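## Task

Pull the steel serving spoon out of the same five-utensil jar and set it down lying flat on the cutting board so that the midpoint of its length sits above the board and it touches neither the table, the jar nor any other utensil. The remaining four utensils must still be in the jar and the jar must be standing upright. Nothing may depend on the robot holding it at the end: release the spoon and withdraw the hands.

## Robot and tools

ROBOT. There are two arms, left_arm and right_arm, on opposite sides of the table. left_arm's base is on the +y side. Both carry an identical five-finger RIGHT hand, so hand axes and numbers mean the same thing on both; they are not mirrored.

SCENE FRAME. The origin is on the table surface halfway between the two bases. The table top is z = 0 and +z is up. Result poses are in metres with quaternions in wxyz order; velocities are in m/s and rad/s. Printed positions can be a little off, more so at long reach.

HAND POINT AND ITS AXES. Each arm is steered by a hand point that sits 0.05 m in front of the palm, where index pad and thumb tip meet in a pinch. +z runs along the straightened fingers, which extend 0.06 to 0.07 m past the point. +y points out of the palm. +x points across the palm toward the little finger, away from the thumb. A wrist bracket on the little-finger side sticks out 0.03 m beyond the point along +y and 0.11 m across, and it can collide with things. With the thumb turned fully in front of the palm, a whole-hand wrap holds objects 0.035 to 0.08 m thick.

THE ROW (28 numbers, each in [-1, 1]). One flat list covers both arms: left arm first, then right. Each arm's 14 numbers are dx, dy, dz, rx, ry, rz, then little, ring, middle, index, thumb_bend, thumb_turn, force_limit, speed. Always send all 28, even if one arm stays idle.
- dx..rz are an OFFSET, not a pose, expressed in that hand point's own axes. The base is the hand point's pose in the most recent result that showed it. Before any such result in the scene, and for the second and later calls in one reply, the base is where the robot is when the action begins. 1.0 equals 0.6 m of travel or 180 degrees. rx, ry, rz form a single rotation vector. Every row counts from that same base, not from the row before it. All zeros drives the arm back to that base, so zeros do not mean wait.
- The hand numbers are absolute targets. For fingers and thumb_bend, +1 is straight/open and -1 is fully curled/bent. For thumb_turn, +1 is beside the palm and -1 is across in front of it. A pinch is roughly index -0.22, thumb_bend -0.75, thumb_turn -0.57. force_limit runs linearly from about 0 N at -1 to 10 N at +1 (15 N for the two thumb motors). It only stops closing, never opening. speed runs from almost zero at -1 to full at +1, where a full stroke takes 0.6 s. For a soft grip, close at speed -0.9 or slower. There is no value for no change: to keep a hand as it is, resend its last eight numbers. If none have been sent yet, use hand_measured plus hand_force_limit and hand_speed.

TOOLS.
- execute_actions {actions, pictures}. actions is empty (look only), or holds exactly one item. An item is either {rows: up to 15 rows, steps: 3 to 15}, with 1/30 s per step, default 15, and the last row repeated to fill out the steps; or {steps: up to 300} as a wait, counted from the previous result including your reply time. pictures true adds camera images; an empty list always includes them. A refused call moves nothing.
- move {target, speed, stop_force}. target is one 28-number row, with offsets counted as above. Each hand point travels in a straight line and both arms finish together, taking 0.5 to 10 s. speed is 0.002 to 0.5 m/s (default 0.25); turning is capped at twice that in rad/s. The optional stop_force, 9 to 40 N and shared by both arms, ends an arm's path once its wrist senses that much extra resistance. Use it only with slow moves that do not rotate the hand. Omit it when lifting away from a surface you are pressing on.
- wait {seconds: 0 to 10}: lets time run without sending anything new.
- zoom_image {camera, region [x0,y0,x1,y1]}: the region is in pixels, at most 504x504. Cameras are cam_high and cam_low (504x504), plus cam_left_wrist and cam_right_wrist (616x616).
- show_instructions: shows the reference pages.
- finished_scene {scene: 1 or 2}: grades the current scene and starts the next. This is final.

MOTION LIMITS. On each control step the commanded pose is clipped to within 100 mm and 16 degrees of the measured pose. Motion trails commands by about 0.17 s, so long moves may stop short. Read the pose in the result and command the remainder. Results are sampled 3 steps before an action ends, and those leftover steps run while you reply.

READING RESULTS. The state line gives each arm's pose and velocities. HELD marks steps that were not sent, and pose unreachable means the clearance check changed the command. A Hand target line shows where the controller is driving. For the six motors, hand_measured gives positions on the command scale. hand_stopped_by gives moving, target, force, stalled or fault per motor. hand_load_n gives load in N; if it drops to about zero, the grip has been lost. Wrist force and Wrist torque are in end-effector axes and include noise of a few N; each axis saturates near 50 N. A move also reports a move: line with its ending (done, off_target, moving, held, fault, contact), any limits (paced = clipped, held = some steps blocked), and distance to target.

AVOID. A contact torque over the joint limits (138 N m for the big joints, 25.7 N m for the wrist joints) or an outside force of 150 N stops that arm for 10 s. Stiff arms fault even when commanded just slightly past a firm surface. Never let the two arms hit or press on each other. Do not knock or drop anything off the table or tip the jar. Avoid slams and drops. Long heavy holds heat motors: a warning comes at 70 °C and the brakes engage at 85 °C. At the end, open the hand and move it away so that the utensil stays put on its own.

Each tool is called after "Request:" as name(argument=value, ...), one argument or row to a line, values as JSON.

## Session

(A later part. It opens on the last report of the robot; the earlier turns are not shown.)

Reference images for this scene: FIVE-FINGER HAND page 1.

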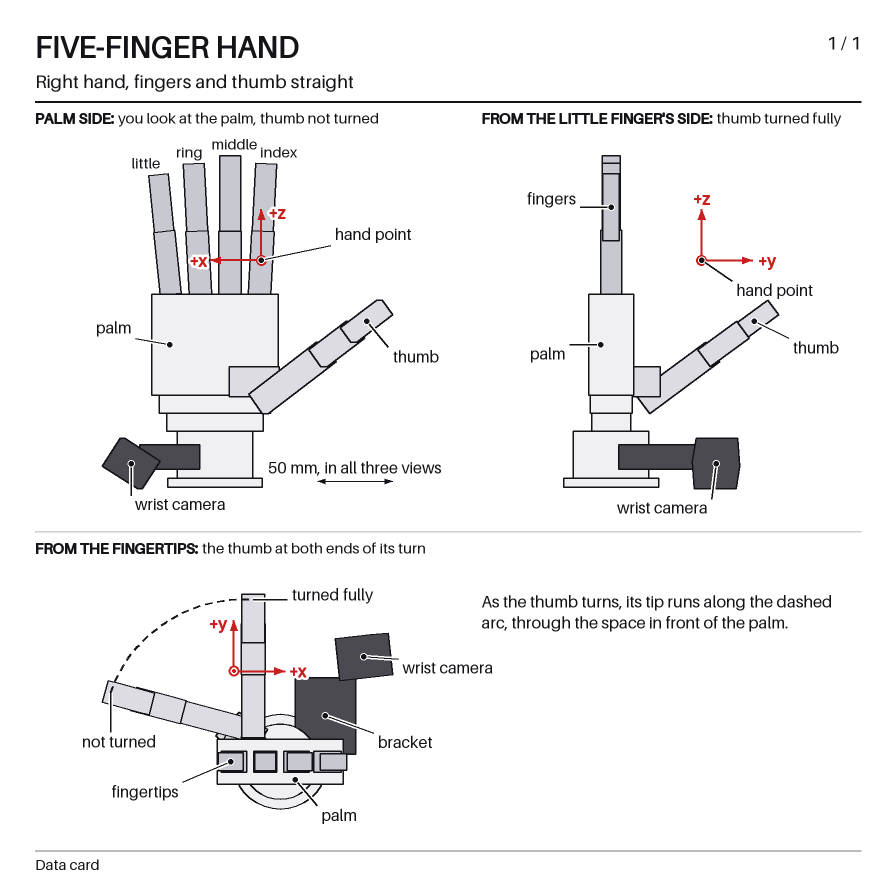

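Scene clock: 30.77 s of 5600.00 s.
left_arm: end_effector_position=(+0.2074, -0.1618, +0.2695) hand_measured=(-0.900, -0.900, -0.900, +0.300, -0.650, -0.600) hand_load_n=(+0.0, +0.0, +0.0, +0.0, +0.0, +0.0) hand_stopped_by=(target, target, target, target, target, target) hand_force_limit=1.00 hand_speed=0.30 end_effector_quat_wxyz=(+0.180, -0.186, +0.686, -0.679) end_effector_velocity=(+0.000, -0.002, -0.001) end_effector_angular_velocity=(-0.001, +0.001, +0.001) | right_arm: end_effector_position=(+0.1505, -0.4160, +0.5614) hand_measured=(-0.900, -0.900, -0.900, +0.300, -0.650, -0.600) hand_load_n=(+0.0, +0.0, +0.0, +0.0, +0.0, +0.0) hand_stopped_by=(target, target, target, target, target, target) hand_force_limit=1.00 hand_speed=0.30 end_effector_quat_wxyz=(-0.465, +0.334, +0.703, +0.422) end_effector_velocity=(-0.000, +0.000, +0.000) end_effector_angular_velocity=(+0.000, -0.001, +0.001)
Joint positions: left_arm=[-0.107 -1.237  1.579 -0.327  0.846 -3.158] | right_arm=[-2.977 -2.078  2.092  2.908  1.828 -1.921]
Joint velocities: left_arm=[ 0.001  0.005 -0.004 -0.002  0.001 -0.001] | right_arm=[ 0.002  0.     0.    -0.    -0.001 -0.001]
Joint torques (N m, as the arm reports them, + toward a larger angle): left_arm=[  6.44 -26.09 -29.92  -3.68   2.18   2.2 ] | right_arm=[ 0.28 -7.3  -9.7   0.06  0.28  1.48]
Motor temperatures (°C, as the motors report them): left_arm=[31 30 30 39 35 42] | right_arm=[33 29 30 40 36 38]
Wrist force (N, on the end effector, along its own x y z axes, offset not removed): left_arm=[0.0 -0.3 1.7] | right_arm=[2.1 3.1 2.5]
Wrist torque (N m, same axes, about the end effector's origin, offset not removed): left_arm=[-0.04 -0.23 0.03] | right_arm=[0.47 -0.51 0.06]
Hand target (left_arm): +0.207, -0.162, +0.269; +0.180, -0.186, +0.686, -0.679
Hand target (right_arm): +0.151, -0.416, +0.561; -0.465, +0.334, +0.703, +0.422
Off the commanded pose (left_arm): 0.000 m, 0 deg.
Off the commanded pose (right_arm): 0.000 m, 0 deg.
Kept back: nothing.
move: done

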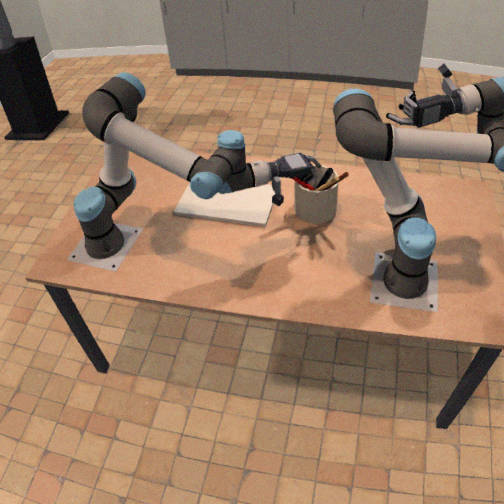

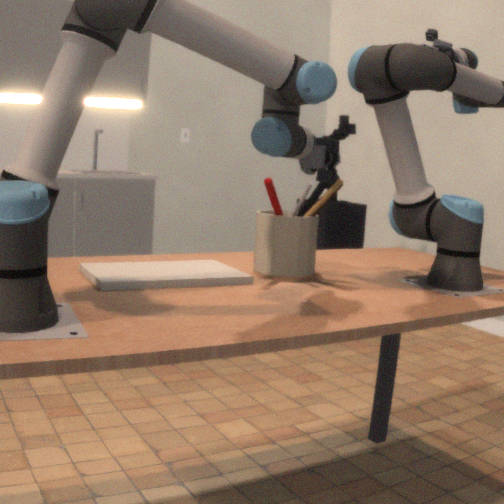

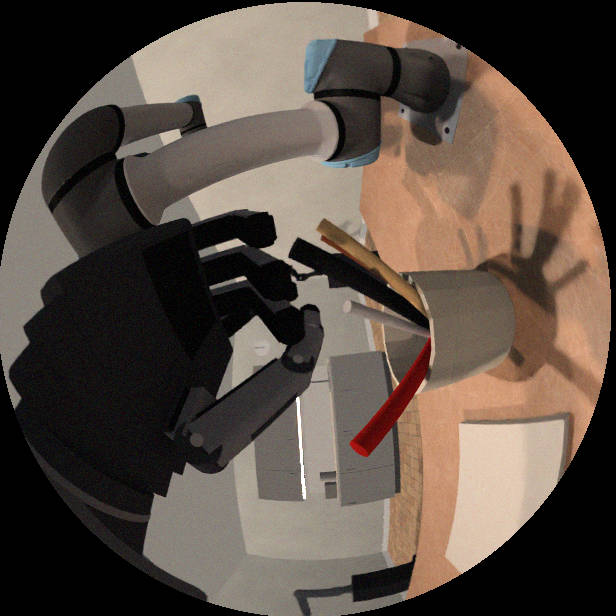

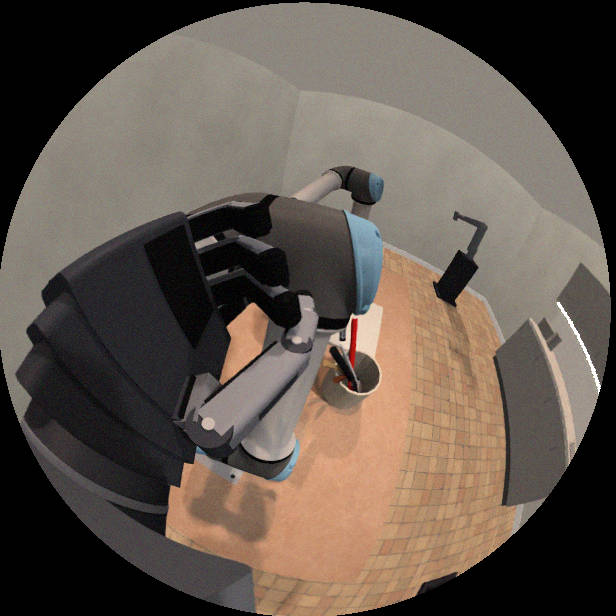

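Request:
move(
  target=[0,0.04,0.015,0,0,0,-0.9,-0.9,-0.9,0.3,-0.65,-0.6,1,0.3,0,0,0,0,0,0,-0.9,-0.9,-0.9,0.3,-0.65,-0.6,1,0.3],
  speed=0.015,
)

Request:
zoom_image(
  camera="cam_low",
  region=[220,100,380,240],
)

Request:
zoom_image(
  camera="cam_left_wrist",
  region=[230,180,450,400],
)

Scene clock: 33.00 s of 5600.00 s.
left_arm: end_effector_position=(+0.2115, -0.1694, +0.2457) hand_measured=(-0.900, -0.900, -0.900, +0.300, -0.650, -0.600) hand_load_n=(+0.0, +0.0, +0.0, +0.0, +0.0, +0.0) hand_stopped_by=(target, target, target, target, target, target) hand_force_limit=1.00 hand_speed=0.30 end_effector_quat_wxyz=(+0.180, -0.186, +0.686, -0.679) end_effector_velocity=(-0.001, -0.001, -0.002) end_effector_angular_velocity=(-0.000, -0.000, -0.002) | right_arm: end_effector_position=(+0.1505, -0.4160, +0.5614) hand_measured=(-0.900, -0.900, -0.900, +0.300, -0.650, -0.600) hand_load_n=(+0.0, +0.0, +0.0, +0.0, +0.0, +0.0) hand_stopped_by=(target, target, target, target, target, target) hand_force_limit=1.00 hand_speed=0.30 end_effector_quat_wxyz=(-0.465, +0.334, +0.703, +0.422) end_effector_velocity=(-0.000, +0.000, +0.000) end_effector_angular_velocity=(-0.000, -0.000, +0.000)
Joint positions: left_arm=[-0.096 -1.199  1.591 -0.377  0.856 -3.157] | right_arm=[-2.977 -2.078  2.092  2.908  1.828 -1.921]
Joint velocities: left_arm=[-0.     0.004  0.    -0.005  0.001  0.   ] | right_arm=[-0. -0. -0. -0.  0. -0.]
Joint torques (N m, as the arm reports them, + toward a larger angle): left_arm=[  7.43 -26.98 -15.15  -3.91   2.29   2.31] | right_arm=[-0.29 -6.71 -9.84 -0.04 -0.03  1.65]
Motor temperatures (°C, as the motors report them): left_arm=[31 30 30 39 35 42] | right_arm=[33 29 30 40 36 38]
Wrist force (N, on the end effector, along its own x y z axes, offset not removed): left_arm=[0.7 -1.0 0.3] | right_arm=[2.0 2.1 2.7]
Wrist torque (N m, same axes, about the end effector's origin, offset not removed): left_arm=[-0.11 -0.39 0.09] | right_arm=[0.36 -0.49 0.12]
Hand target (left_arm): +0.212, -0.169, +0.245; +0.180, -0.186, +0.686, -0.680
Hand target (right_arm): +0.151, -0.416, +0.561; -0.465, +0.334, +0.703, +0.422
Off the commanded pose (left_arm): 0.000 m, 0 deg.
Off the commanded pose (right_arm): 0.000 m, 0 deg.
Kept back: nothing.
move: done

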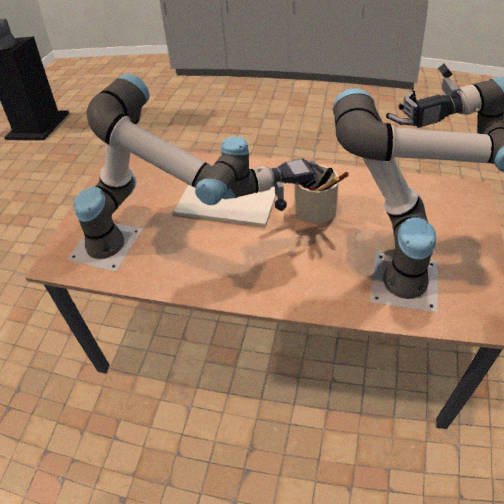

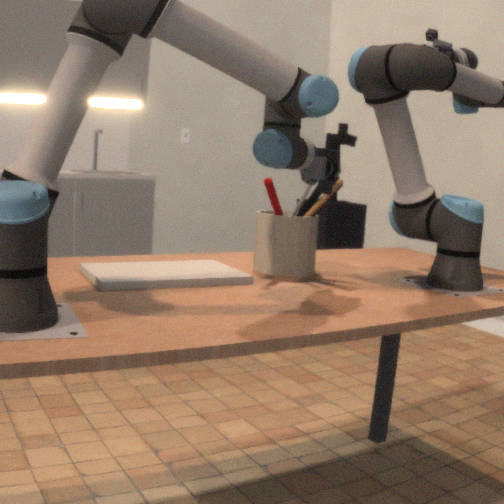

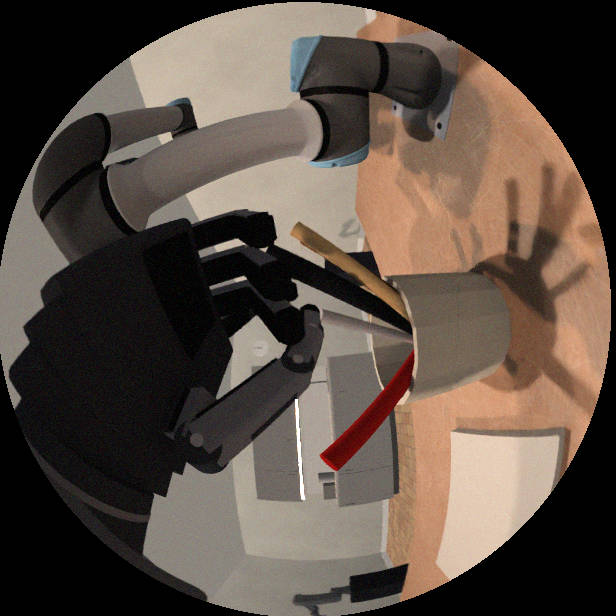

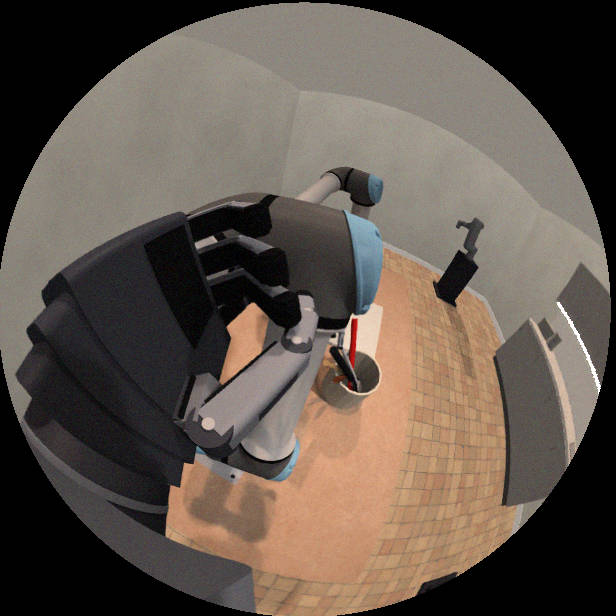

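Region (220, 100, 380, 240) of cam_low's 504x504 image, scaled by 3.150, with more detail than that image has; it fills the top 441 rows of this view, and the rest is white.

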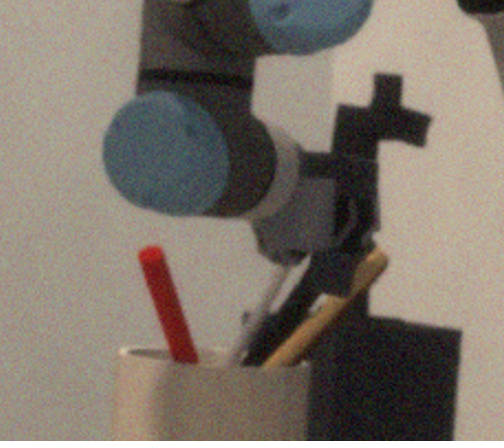

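Region (230, 180, 450, 400) of cam_left_wrist's 616x616 image, scaled by 2.291, with more detail than that image has.

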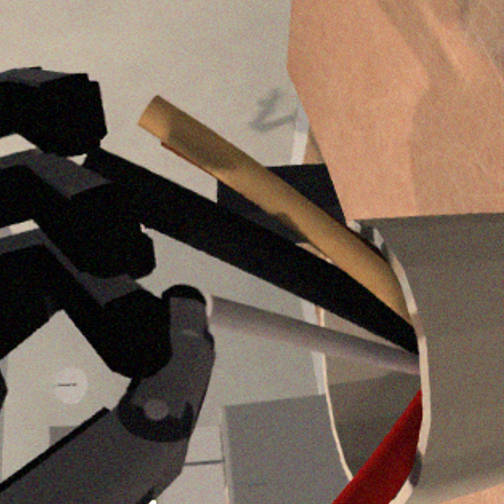

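Request:
move(
  target=[0,-0.03,0.027,0,0,0,-0.9,-0.9,-0.9,0.45,-0.65,-0.6,1,0.3,0,0,0,0,0,0,-0.9,-0.9,-0.9,0.3,-0.65,-0.6,1,0.3],
  speed=0.015,
)

Request:
move(
  target=[0,0.045,0.005,0,0,0,-0.9,-0.9,-0.9,0.45,-0.65,-0.6,1,0.3,0,0,0,0,0,0,-0.9,-0.9,-0.9,0.3,-0.65,-0.6,1,0.3],
  speed=0.008,
  stop_force=9,
)

Request:
zoom_image(
  camera="cam_left_wrist",
  region=[230,180,450,400],
)

Request:
zoom_image(
  camera="cam_low",
  region=[220,100,380,240],
)

Scene clock: 35.13 s of 5600.00 s.
left_arm: end_effector_position=(+0.2197, -0.1833, +0.2633) hand_measured=(-0.900, -0.900, -0.900, +0.450, -0.650, -0.600) hand_load_n=(+0.0, +0.0, +0.0, +0.0, +0.0, +0.0) hand_stopped_by=(target, target, target, target, target, target) hand_force_limit=1.00 hand_speed=0.30 end_effector_quat_wxyz=(+0.180, -0.186, +0.686, -0.680) end_effector_velocity=(+0.001, -0.002, +0.001) end_effector_angular_velocity=(+0.002, +0.000, +0.001) | right_arm: end_effector_position=(+0.1505, -0.4160, +0.5614) hand_measured=(-0.900, -0.900, -0.900, +0.300, -0.650, -0.600) hand_load_n=(+0.0, +0.0, +0.0, +0.0, +0.0, +0.0) hand_stopped_by=(target, target, target, target, target, target) hand_force_limit=1.00 hand_speed=0.30 end_effector_quat_wxyz=(-0.465, +0.334, +0.703, +0.422) end_effector_velocity=(-0.001, +0.000, -0.000) end_effector_angular_velocity=(-0.001, +0.003, +0.004)
Joint positions: left_arm=[-0.076 -1.181  1.518 -0.321  0.877 -3.157] | right_arm=[-2.977 -2.078  2.092  2.908  1.828 -1.921]
Joint velocities: left_arm=[ 0.002  0.004 -0.009  0.007  0.002 -0.001] | right_arm=[ 0.003  0.    -0.     0.     0.001  0.003]
Joint torques (N m, as the arm reports them, + toward a larger angle): left_arm=[  7.11 -29.33 -29.63   1.24   2.29   1.86] | right_arm=[ 0.03 -6.75 -9.24  0.07  0.03  1.72]
Motor temperatures (°C, as the motors report them): left_arm=[31 30 30 39 35 42] | right_arm=[33 29 30 40 36 38]
Wrist force (N, on the end effector, along its own x y z axes, offset not removed): left_arm=[0.3 -0.4 -0.3] | right_arm=[1.1 1.2 2.1]
Wrist torque (N m, same axes, about the end effector's origin, offset not removed): left_arm=[-0.03 -0.28 0.11] | right_arm=[0.21 -0.29 0.04]
Hand target (left_arm): +0.220, -0.184, +0.264; +0.180, -0.186, +0.686, -0.680
Hand target (right_arm): +0.151, -0.416, +0.561; -0.465, +0.334, +0.703, +0.422
Off the commanded pose (left_arm): 0.000 m, 0 deg.
Off the commanded pose (right_arm): 0.000 m, 0 deg.
Kept back: nothing.
move: done

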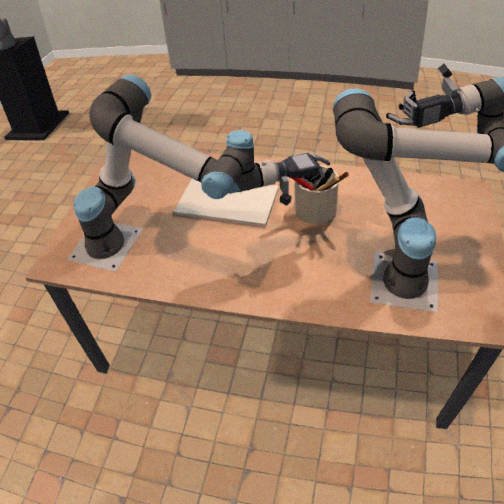

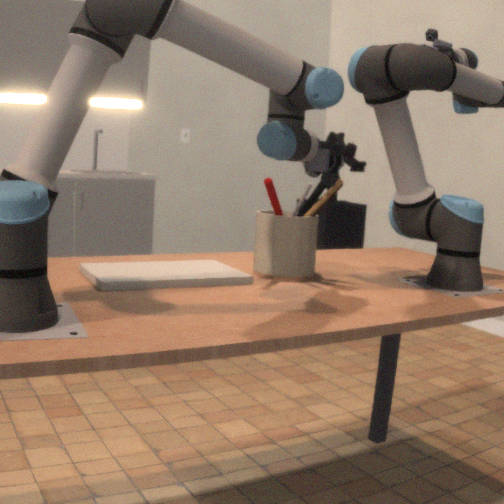

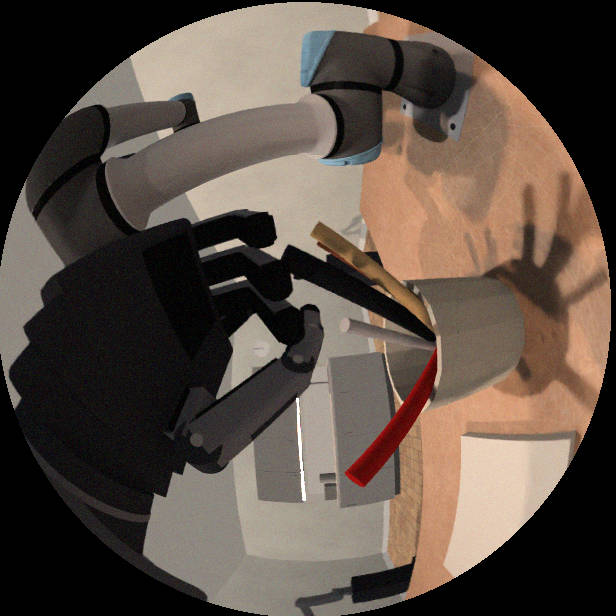

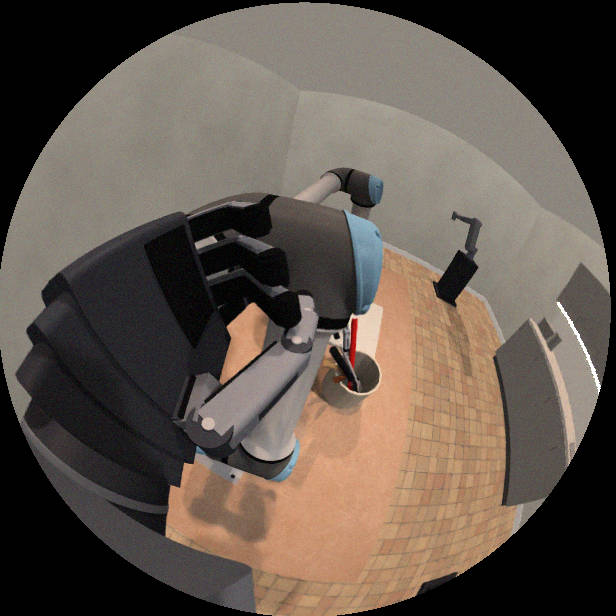

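Scene clock: 38.73 s of 5600.00 s.
left_arm: end_effector_position=(+0.2209, -0.1857, +0.2365) hand_measured=(-0.900, -0.900, -0.900, +0.450, -0.650, -0.600) hand_load_n=(+0.0, +0.0, +0.0, +3.0, +0.0, +0.0) hand_stopped_by=(target, target, target, target, target, target) hand_force_limit=1.00 hand_speed=0.30 end_effector_quat_wxyz=(+0.180, -0.186, +0.686, -0.680) end_effector_velocity=(-0.001, -0.000, -0.001) end_effector_angular_velocity=(-0.001, -0.000, -0.001) | right_arm: end_effector_position=(+0.1505, -0.4160, +0.5614) hand_measured=(-0.900, -0.900, -0.900, +0.300, -0.650, -0.600) hand_load_n=(+0.0, +0.0, +0.0, +0.0, +0.0, +0.0) hand_stopped_by=(target, target, target, target, target, target) hand_force_limit=1.00 hand_speed=0.30 end_effector_quat_wxyz=(-0.465, +0.334, +0.703, +0.422) end_effector_velocity=(+0.000, -0.000, +0.000) end_effector_angular_velocity=(+0.001, -0.001, -0.001)
Joint positions: left_arm=[-0.073 -1.153  1.55  -0.382  0.88  -3.157] | right_arm=[-2.977 -2.078  2.092  2.908  1.828 -1.921]
Joint velocities: left_arm=[-0.001  0.001  0.003 -0.005 -0.     0.   ] | right_arm=[ 0.     0.     0.     0.    -0.001 -0.001]
Joint torques (N m, as the arm reports them, + toward a larger angle): left_arm=[  5.18 -27.44 -14.67  -3.04   3.13   2.02] | right_arm=[  0.9   -6.44 -10.47  -0.1    0.02   1.75]
Motor temperatures (°C, as the motors report them): left_arm=[31 30 30 39 35 42] | right_arm=[33 29 30 40 36 38]
Wrist force (N, on the end effector, along its own x y z axes, offset not removed): left_arm=[-1.9 -4.6 1.6] | right_arm=[1.5 3.1 3.7]
Wrist torque (N m, same axes, about the end effector's origin, offset not removed): left_arm=[-0.05 -0.49 0.01] | right_arm=[0.31 -0.53 0.13]
Hand target (left_arm): +0.221, -0.186, +0.236; +0.180, -0.186, +0.686, -0.680
Hand target (right_arm): +0.151, -0.416, +0.561; -0.465, +0.334, +0.703, +0.422
Off the commanded pose (left_arm): 0.000 m, 0 deg.
Off the commanded pose (right_arm): 0.000 m, 0 deg.
Kept back: nothing.
move: done

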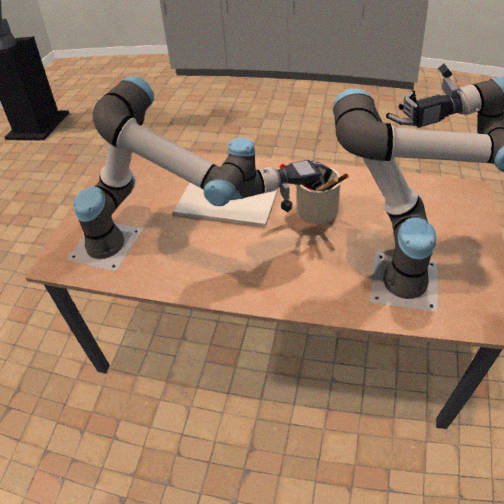

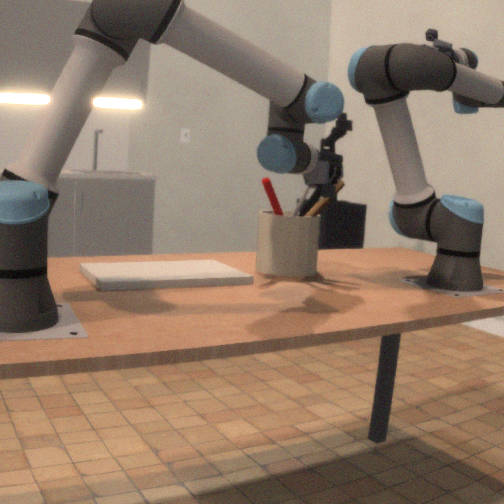

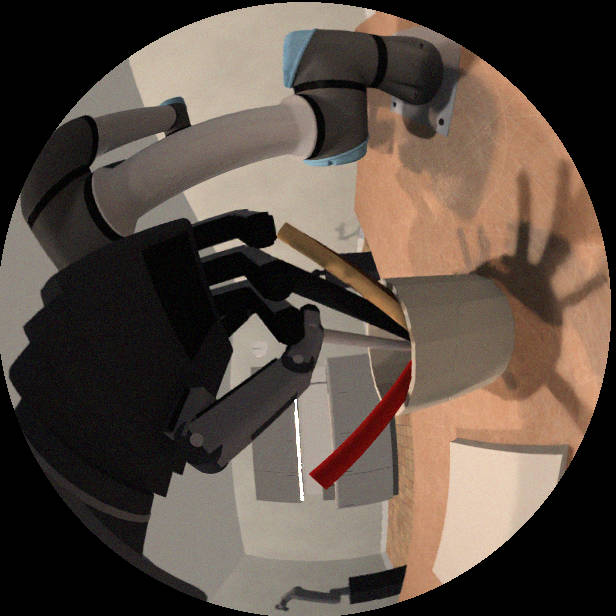

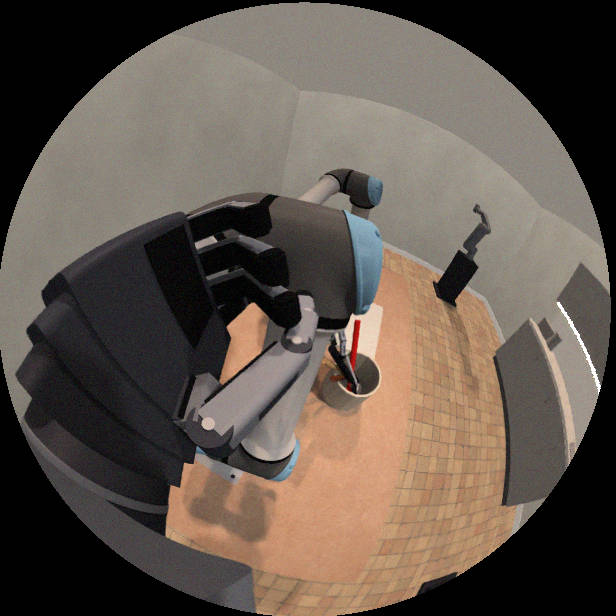

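Region (230, 180, 450, 400) of cam_left_wrist's 616x616 image, scaled by 2.291, with more detail than that image has.

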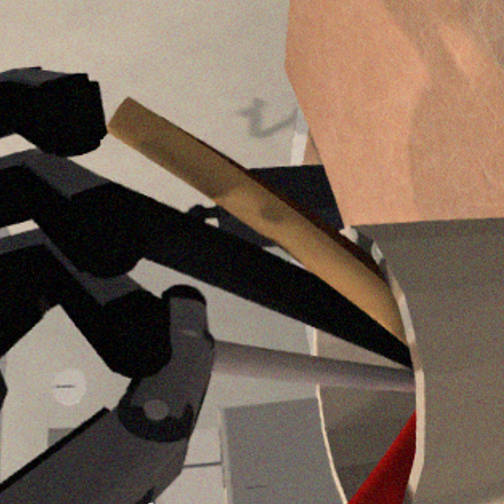

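Region (220, 100, 380, 240) of cam_low's 504x504 image, scaled by 3.150, with more detail than that image has; it fills the top 441 rows of this view, and the rest is white.

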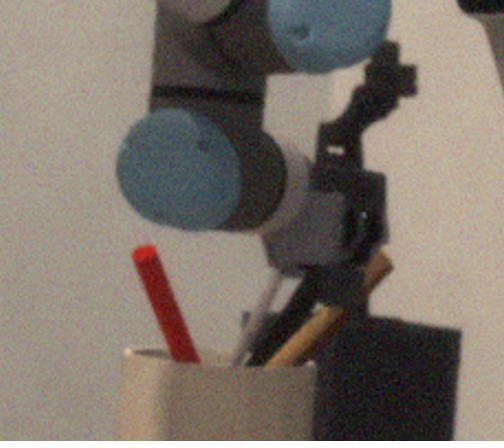

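Request:
move(
  target=[0,0,0,0,0,0,-0.9,-0.9,-0.9,-0.8,-0.65,-0.6,1,-0.5,0,0,0,0,0,0,-0.9,-0.9,-0.9,0.3,-0.65,-0.6,1,0.3],
)

Request:
move(
  target=[0,-0.06,0,0,0,0,-0.9,-0.9,-0.9,-0.8,-0.65,-0.6,1,-0.5,0,0,0,0,0,0,-0.9,-0.9,-0.9,0.3,-0.65,-0.6,1,0.3],
  speed=0.012,
)

Request:
zoom_image(
  camera="cam_low",
  region=[220,100,380,240],
)

Scene clock: 39.67 s of 5600.00 s.
left_arm: end_effector_position=(+0.2209, -0.1857, +0.2365) hand_measured=(-0.900, -0.900, -0.900, +0.192, -0.650, -0.600) hand_load_n=(+0.0, -0.5, +0.0, +7.5, +0.0, +0.0) hand_stopped_by=(target, target, target, force, target, target) hand_force_limit=1.00 hand_speed=-0.50 end_effector_quat_wxyz=(+0.180, -0.186, +0.686, -0.679) end_effector_velocity=(+0.001, +0.001, +0.002) end_effector_angular_velocity=(-0.002, -0.000, +0.002) | right_arm: end_effector_position=(+0.1505, -0.4160, +0.5614) hand_measured=(-0.900, -0.900, -0.900, +0.300, -0.650, -0.600) hand_load_n=(+0.0, +0.0, +0.0, +0.0, +0.0, +0.0) hand_stopped_by=(target, target, target, target, target, target) hand_force_limit=1.00 hand_speed=0.30 end_effector_quat_wxyz=(-0.465, +0.334, +0.703, +0.422) end_effector_velocity=(+0.000, +0.000, -0.000) end_effector_angular_velocity=(+0.000, -0.000, +0.000)
Joint positions: left_arm=[-0.073 -1.153  1.55  -0.382  0.88  -3.157] | right_arm=[-2.977 -2.078  2.092  2.908  1.828 -1.921]
Joint velocities: left_arm=[ 0.002 -0.003 -0.     0.    -0.     0.001] | right_arm=[ 0.001  0.     0.    -0.    -0.     0.   ]
Joint torques (N m, as the arm reports them, + toward a larger angle): left_arm=[-11.83 -48.72 -26.58   1.94   2.35   0.81] | right_arm=[  0.62  -6.93 -10.54  -0.15   0.12   1.71]
Motor temperatures (°C, as the motors report them): left_arm=[31 30 30 39 35 42] | right_arm=[33 29 30 40 36 38]
Wrist force (N, on the end effector, along its own x y z axes, offset not removed): left_arm=[-4.0 -6.7 3.9] | right_arm=[1.2 2.0 1.8]
Wrist torque (N m, same axes, about the end effector's origin, offset not removed): left_arm=[-0.04 -0.43 0.10] | right_arm=[0.37 -0.32 0.00]
Hand target (left_arm): +0.221, -0.186, +0.237; +0.180, -0.186, +0.686, -0.680
Hand target (right_arm): +0.151, -0.416, +0.561; -0.465, +0.334, +0.703, +0.422
Off the commanded pose (left_arm): 0.000 m, 0 deg.
Off the commanded pose (right_arm): 0.000 m, 0 deg.
Kept back: nothing.
move: done

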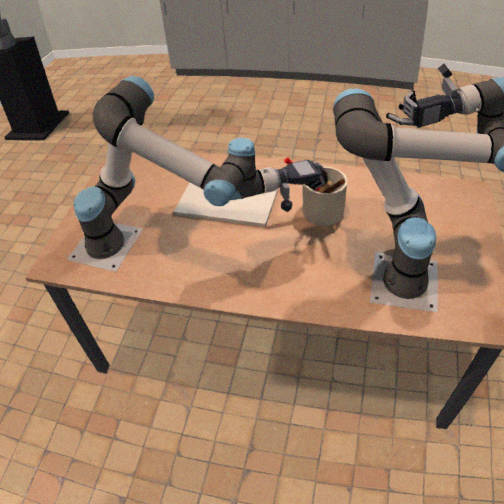

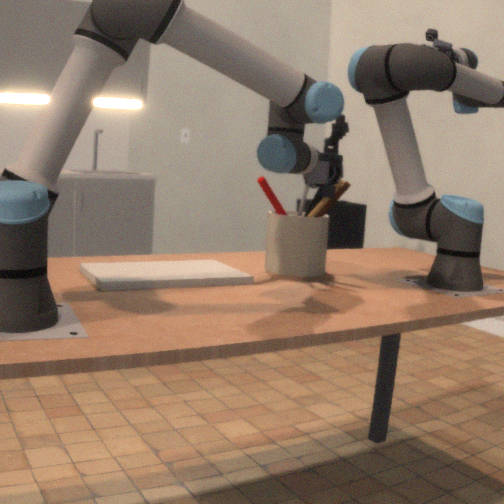

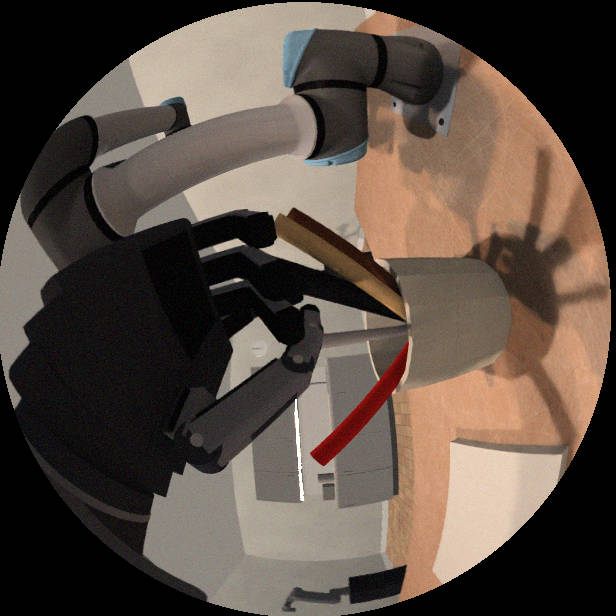

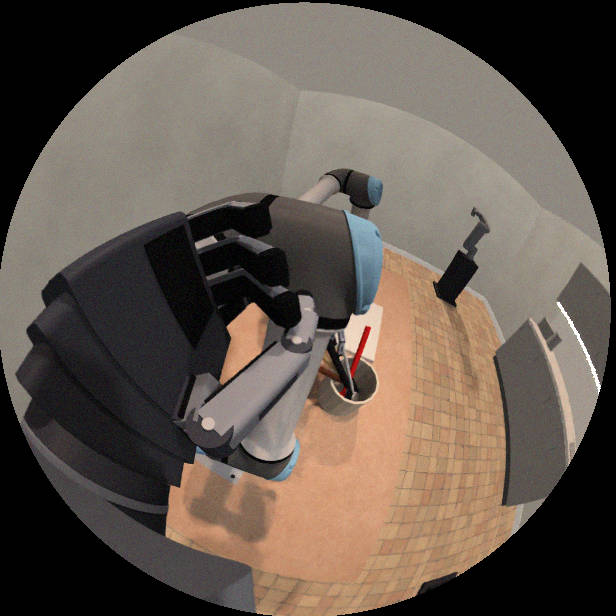

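Scene clock: 42.93 s of 5600.00 s.
left_arm: end_effector_position=(+0.2213, -0.1859, +0.2721) hand_measured=(-0.900, -0.900, -0.900, +0.190, -0.650, -0.600) hand_load_n=(+0.0, +0.0, +0.0, +0.0, +0.0, +0.0) hand_stopped_by=(target, target, target, force, target, target) hand_force_limit=1.00 hand_speed=-0.50 end_effector_quat_wxyz=(+0.180, -0.186, +0.686, -0.679) end_effector_velocity=(-0.001, -0.001, +0.003) end_effector_angular_velocity=(-0.000, -0.000, -0.001) | right_arm: end_effector_position=(+0.1505, -0.4160, +0.5614) hand_measured=(-0.900, -0.900, -0.900, +0.300, -0.650, -0.600) hand_load_n=(+0.0, +0.0, +0.0, +0.0, +0.0, +0.0) hand_stopped_by=(target, target, target, target, target, target) hand_force_limit=1.00 hand_speed=0.30 end_effector_quat_wxyz=(-0.465, +0.334, +0.703, +0.422) end_effector_velocity=(-0.000, -0.000, -0.000) end_effector_angular_velocity=(+0.000, +0.001, +0.001)
Joint positions: left_arm=[-0.072 -1.182  1.494 -0.298  0.88  -3.157] | right_arm=[-2.977 -2.078  2.092  2.908  1.828 -1.921]
Joint velocities: left_arm=[-0.001 -0.001 -0.005  0.006  0.001  0.001] | right_arm=[0.001 0.    0.    0.    0.    0.001]
Joint torques (N m, as the arm reports them, + toward a larger angle): left_arm=[  6.96 -49.71 -30.01   1.37   2.38   2.05] | right_arm=[  0.9   -6.39 -10.18  -0.14   0.04   1.54]
Motor temperatures (°C, as the motors report them): left_arm=[31 30 30 39 35 42] | right_arm=[33 29 30 40 36 38]
Wrist force (N, on the end effector, along its own x y z axes, offset not removed): left_arm=[1.3 -1.0 1.5] | right_arm=[1.4 2.7 3.4]
Wrist torque (N m, same axes, about the end effector's origin, offset not removed): left_arm=[-0.20 -0.42 0.18] | right_arm=[0.49 -0.45 0.11]
Hand target (left_arm): +0.221, -0.186, +0.272; +0.180, -0.186, +0.686, -0.679
Hand target (right_arm): +0.151, -0.416, +0.561; -0.465, +0.334, +0.703, +0.422
Off the commanded pose (left_arm): 0.000 m, 0 deg.
Off the commanded pose (right_arm): 0.000 m, 0 deg.
Kept back: nothing.
move: done

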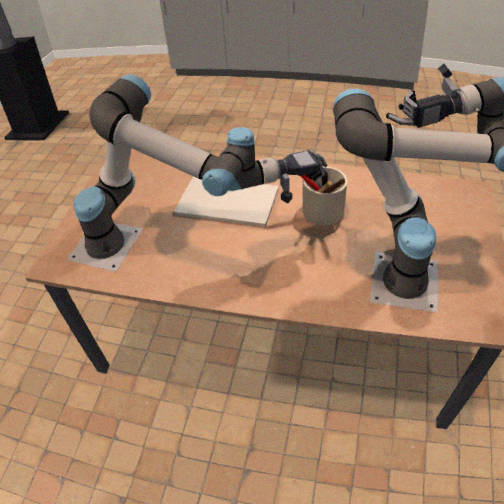

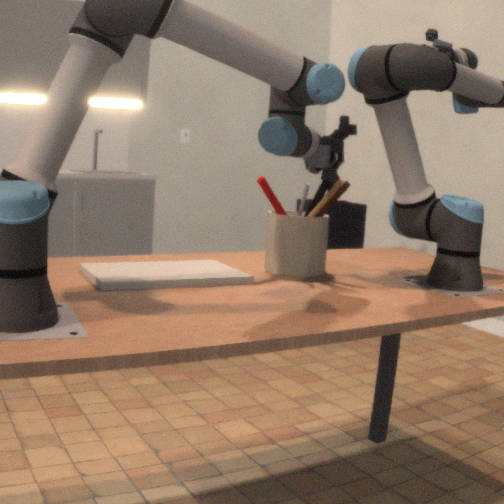

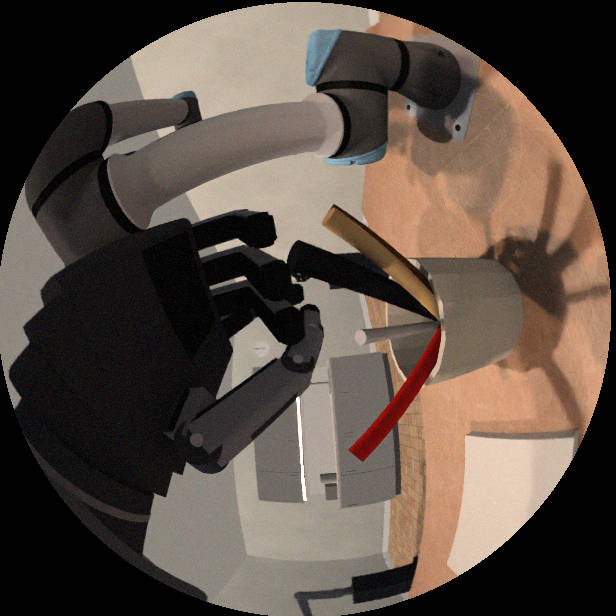

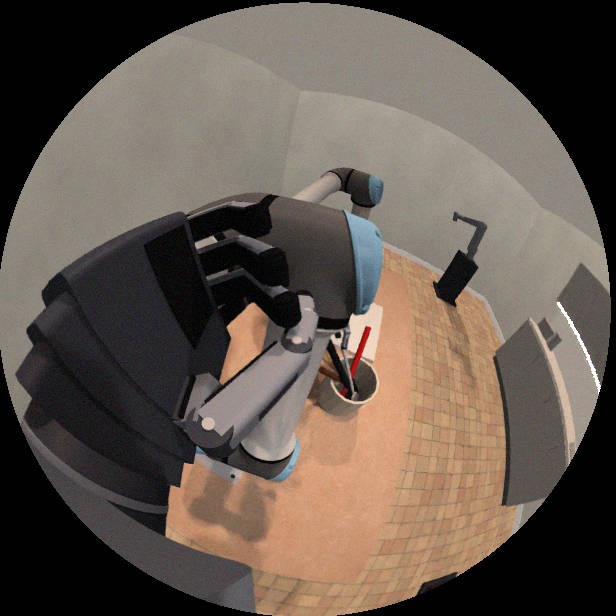

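Region (220, 100, 380, 240) of cam_low's 504x504 image, scaled by 3.150, with more detail than that image has; it fills the top 441 rows of this view, and the rest is white.

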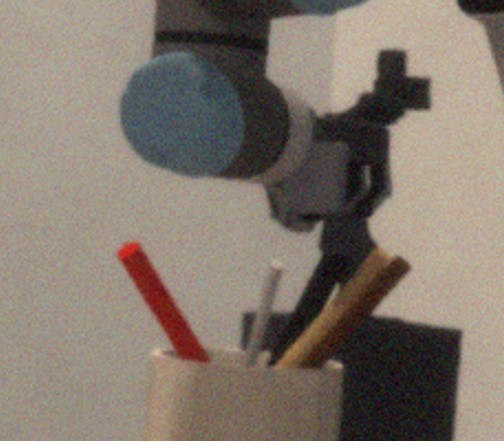

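Request:
move(
  target=[0,-0.03,-0.1,0,0,0,1,1,1,0.4,-0.65,-0.6,1,0.3,0,0,0,0,0,0,-0.9,-0.9,-0.9,0.3,-0.65,-0.6,1,0.3],
  speed=0.04,
)

Request:
zoom_image(
  camera="cam_high",
  region=[240,130,380,240],
)

Request:
zoom_image(
  camera="cam_right_wrist",
  region=[300,300,420,420],
)

Scene clock: 45.23 s of 5600.00 s.
left_arm: end_effector_position=(+0.1917, -0.1344, +0.2907) hand_measured=(+1.000, +1.000, +1.000, +0.400, -0.650, -0.600) hand_load_n=(+0.0, +0.0, +0.0, +0.0, +0.0, +0.0) hand_stopped_by=(target, target, target, target, target, target) hand_force_limit=1.00 hand_speed=0.30 end_effector_quat_wxyz=(+0.180, -0.186, +0.686, -0.679) end_effector_velocity=(-0.002, +0.002, +0.001) end_effector_angular_velocity=(-0.001, +0.000, -0.001) | right_arm: end_effector_position=(+0.1505, -0.4160, +0.5614) hand_measured=(-0.900, -0.900, -0.900, +0.300, -0.650, -0.600) hand_load_n=(+0.0, +0.0, +0.0, +0.0, +0.0, +0.0) hand_stopped_by=(target, target, target, target, target, target) hand_force_limit=1.00 hand_speed=0.30 end_effector_quat_wxyz=(-0.465, +0.334, +0.703, +0.422) end_effector_velocity=(-0.000, +0.000, -0.000) end_effector_angular_velocity=(-0.001, +0.000, +0.001)
Joint positions: left_arm=[-0.15  -1.318  1.629 -0.296  0.802 -3.159] | right_arm=[-2.977 -2.078  2.092  2.908  1.828 -1.921]
Joint velocities: left_arm=[-0.005 -0.006  0.005  0.    -0.004 -0.   ] | right_arm=[-0.    -0.001  0.    -0.     0.001 -0.   ]
Joint torques (N m, as the arm reports them, + toward a larger angle): left_arm=[ -6.86 -44.92 -17.8    1.39  -2.32  -2.24] | right_arm=[  0.14  -6.67 -11.01  -0.04   0.09   1.64]
Motor temperatures (°C, as the motors report them): left_arm=[31 30 30 39 35 42] | right_arm=[33 29 30 40 36 38]
Wrist force (N, on the end effector, along its own x y z axes, offset not removed): left_arm=[0.4 -1.6 0.9] | right_arm=[0.2 2.6 3.8]
Wrist torque (N m, same axes, about the end effector's origin, offset not removed): left_arm=[-0.25 -0.33 0.12] | right_arm=[0.29 -0.31 0.12]
Hand target (left_arm): +0.192, -0.134, +0.291; +0.180, -0.186, +0.686, -0.679
Hand target (right_arm): +0.151, -0.416, +0.561; -0.465, +0.334, +0.703, +0.422
Off the commanded pose (left_arm): 0.000 m, 0 deg.
Off the commanded pose (right_arm): 0.000 m, 0 deg.
Kept back: nothing.
move: done

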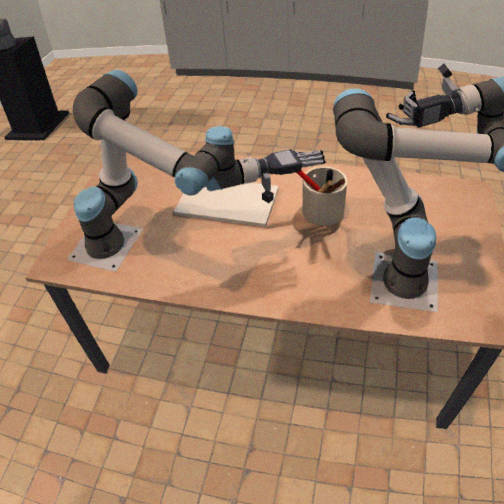

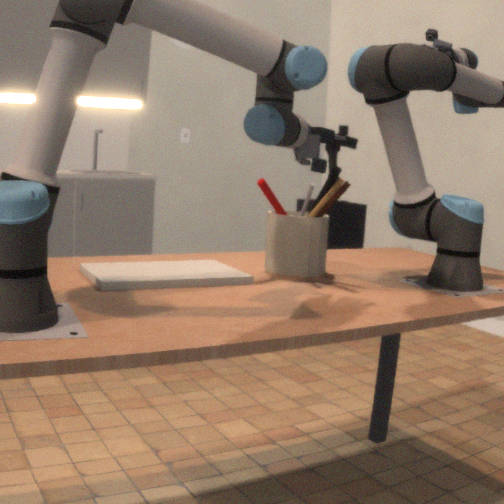

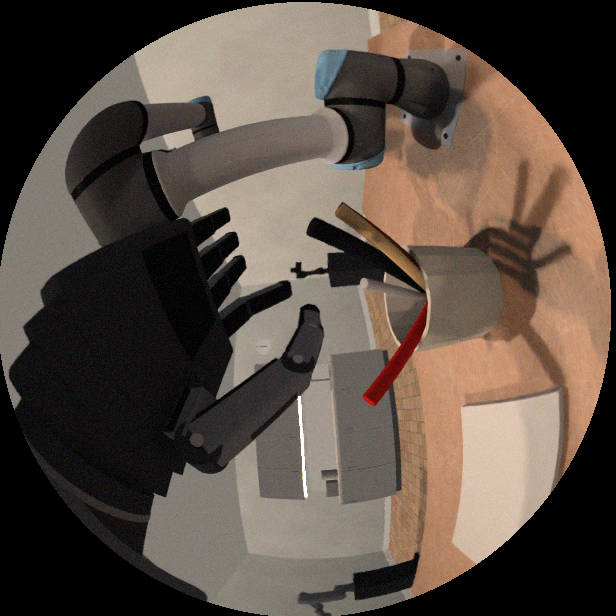

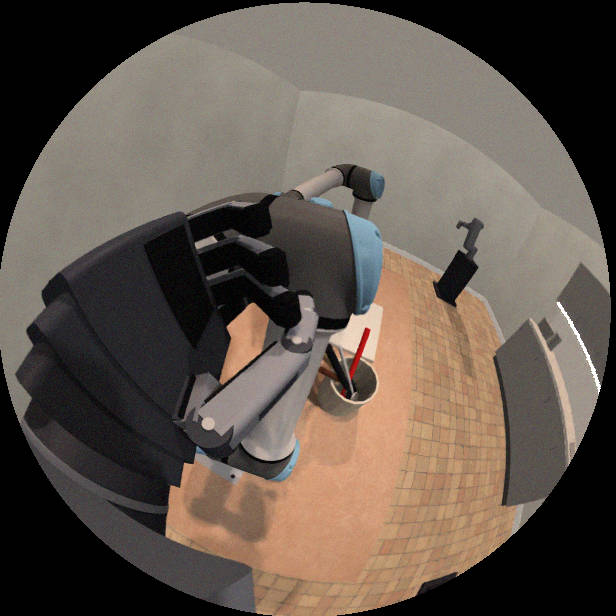

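Region (240, 130, 380, 240) of cam_high's 504x504 image, scaled by 3.600, with more detail than that image has; it fills the top 396 rows of this view, and the rest is white.

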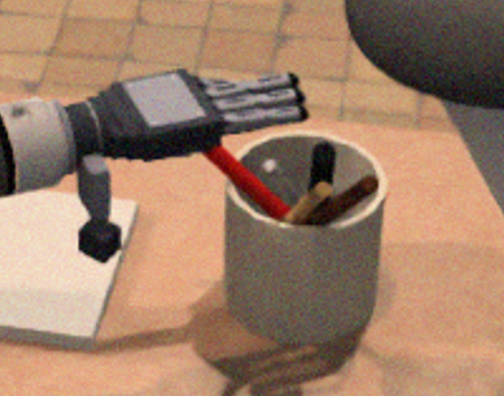

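Region (300, 300, 420, 420) of cam_right_wrist's 616x616 image, scaled by 4.200, with more detail than that image has.

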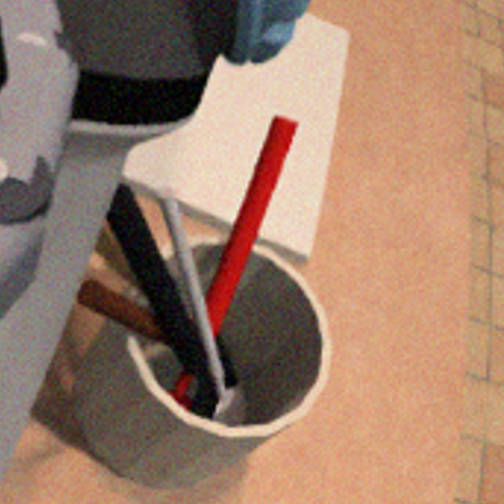

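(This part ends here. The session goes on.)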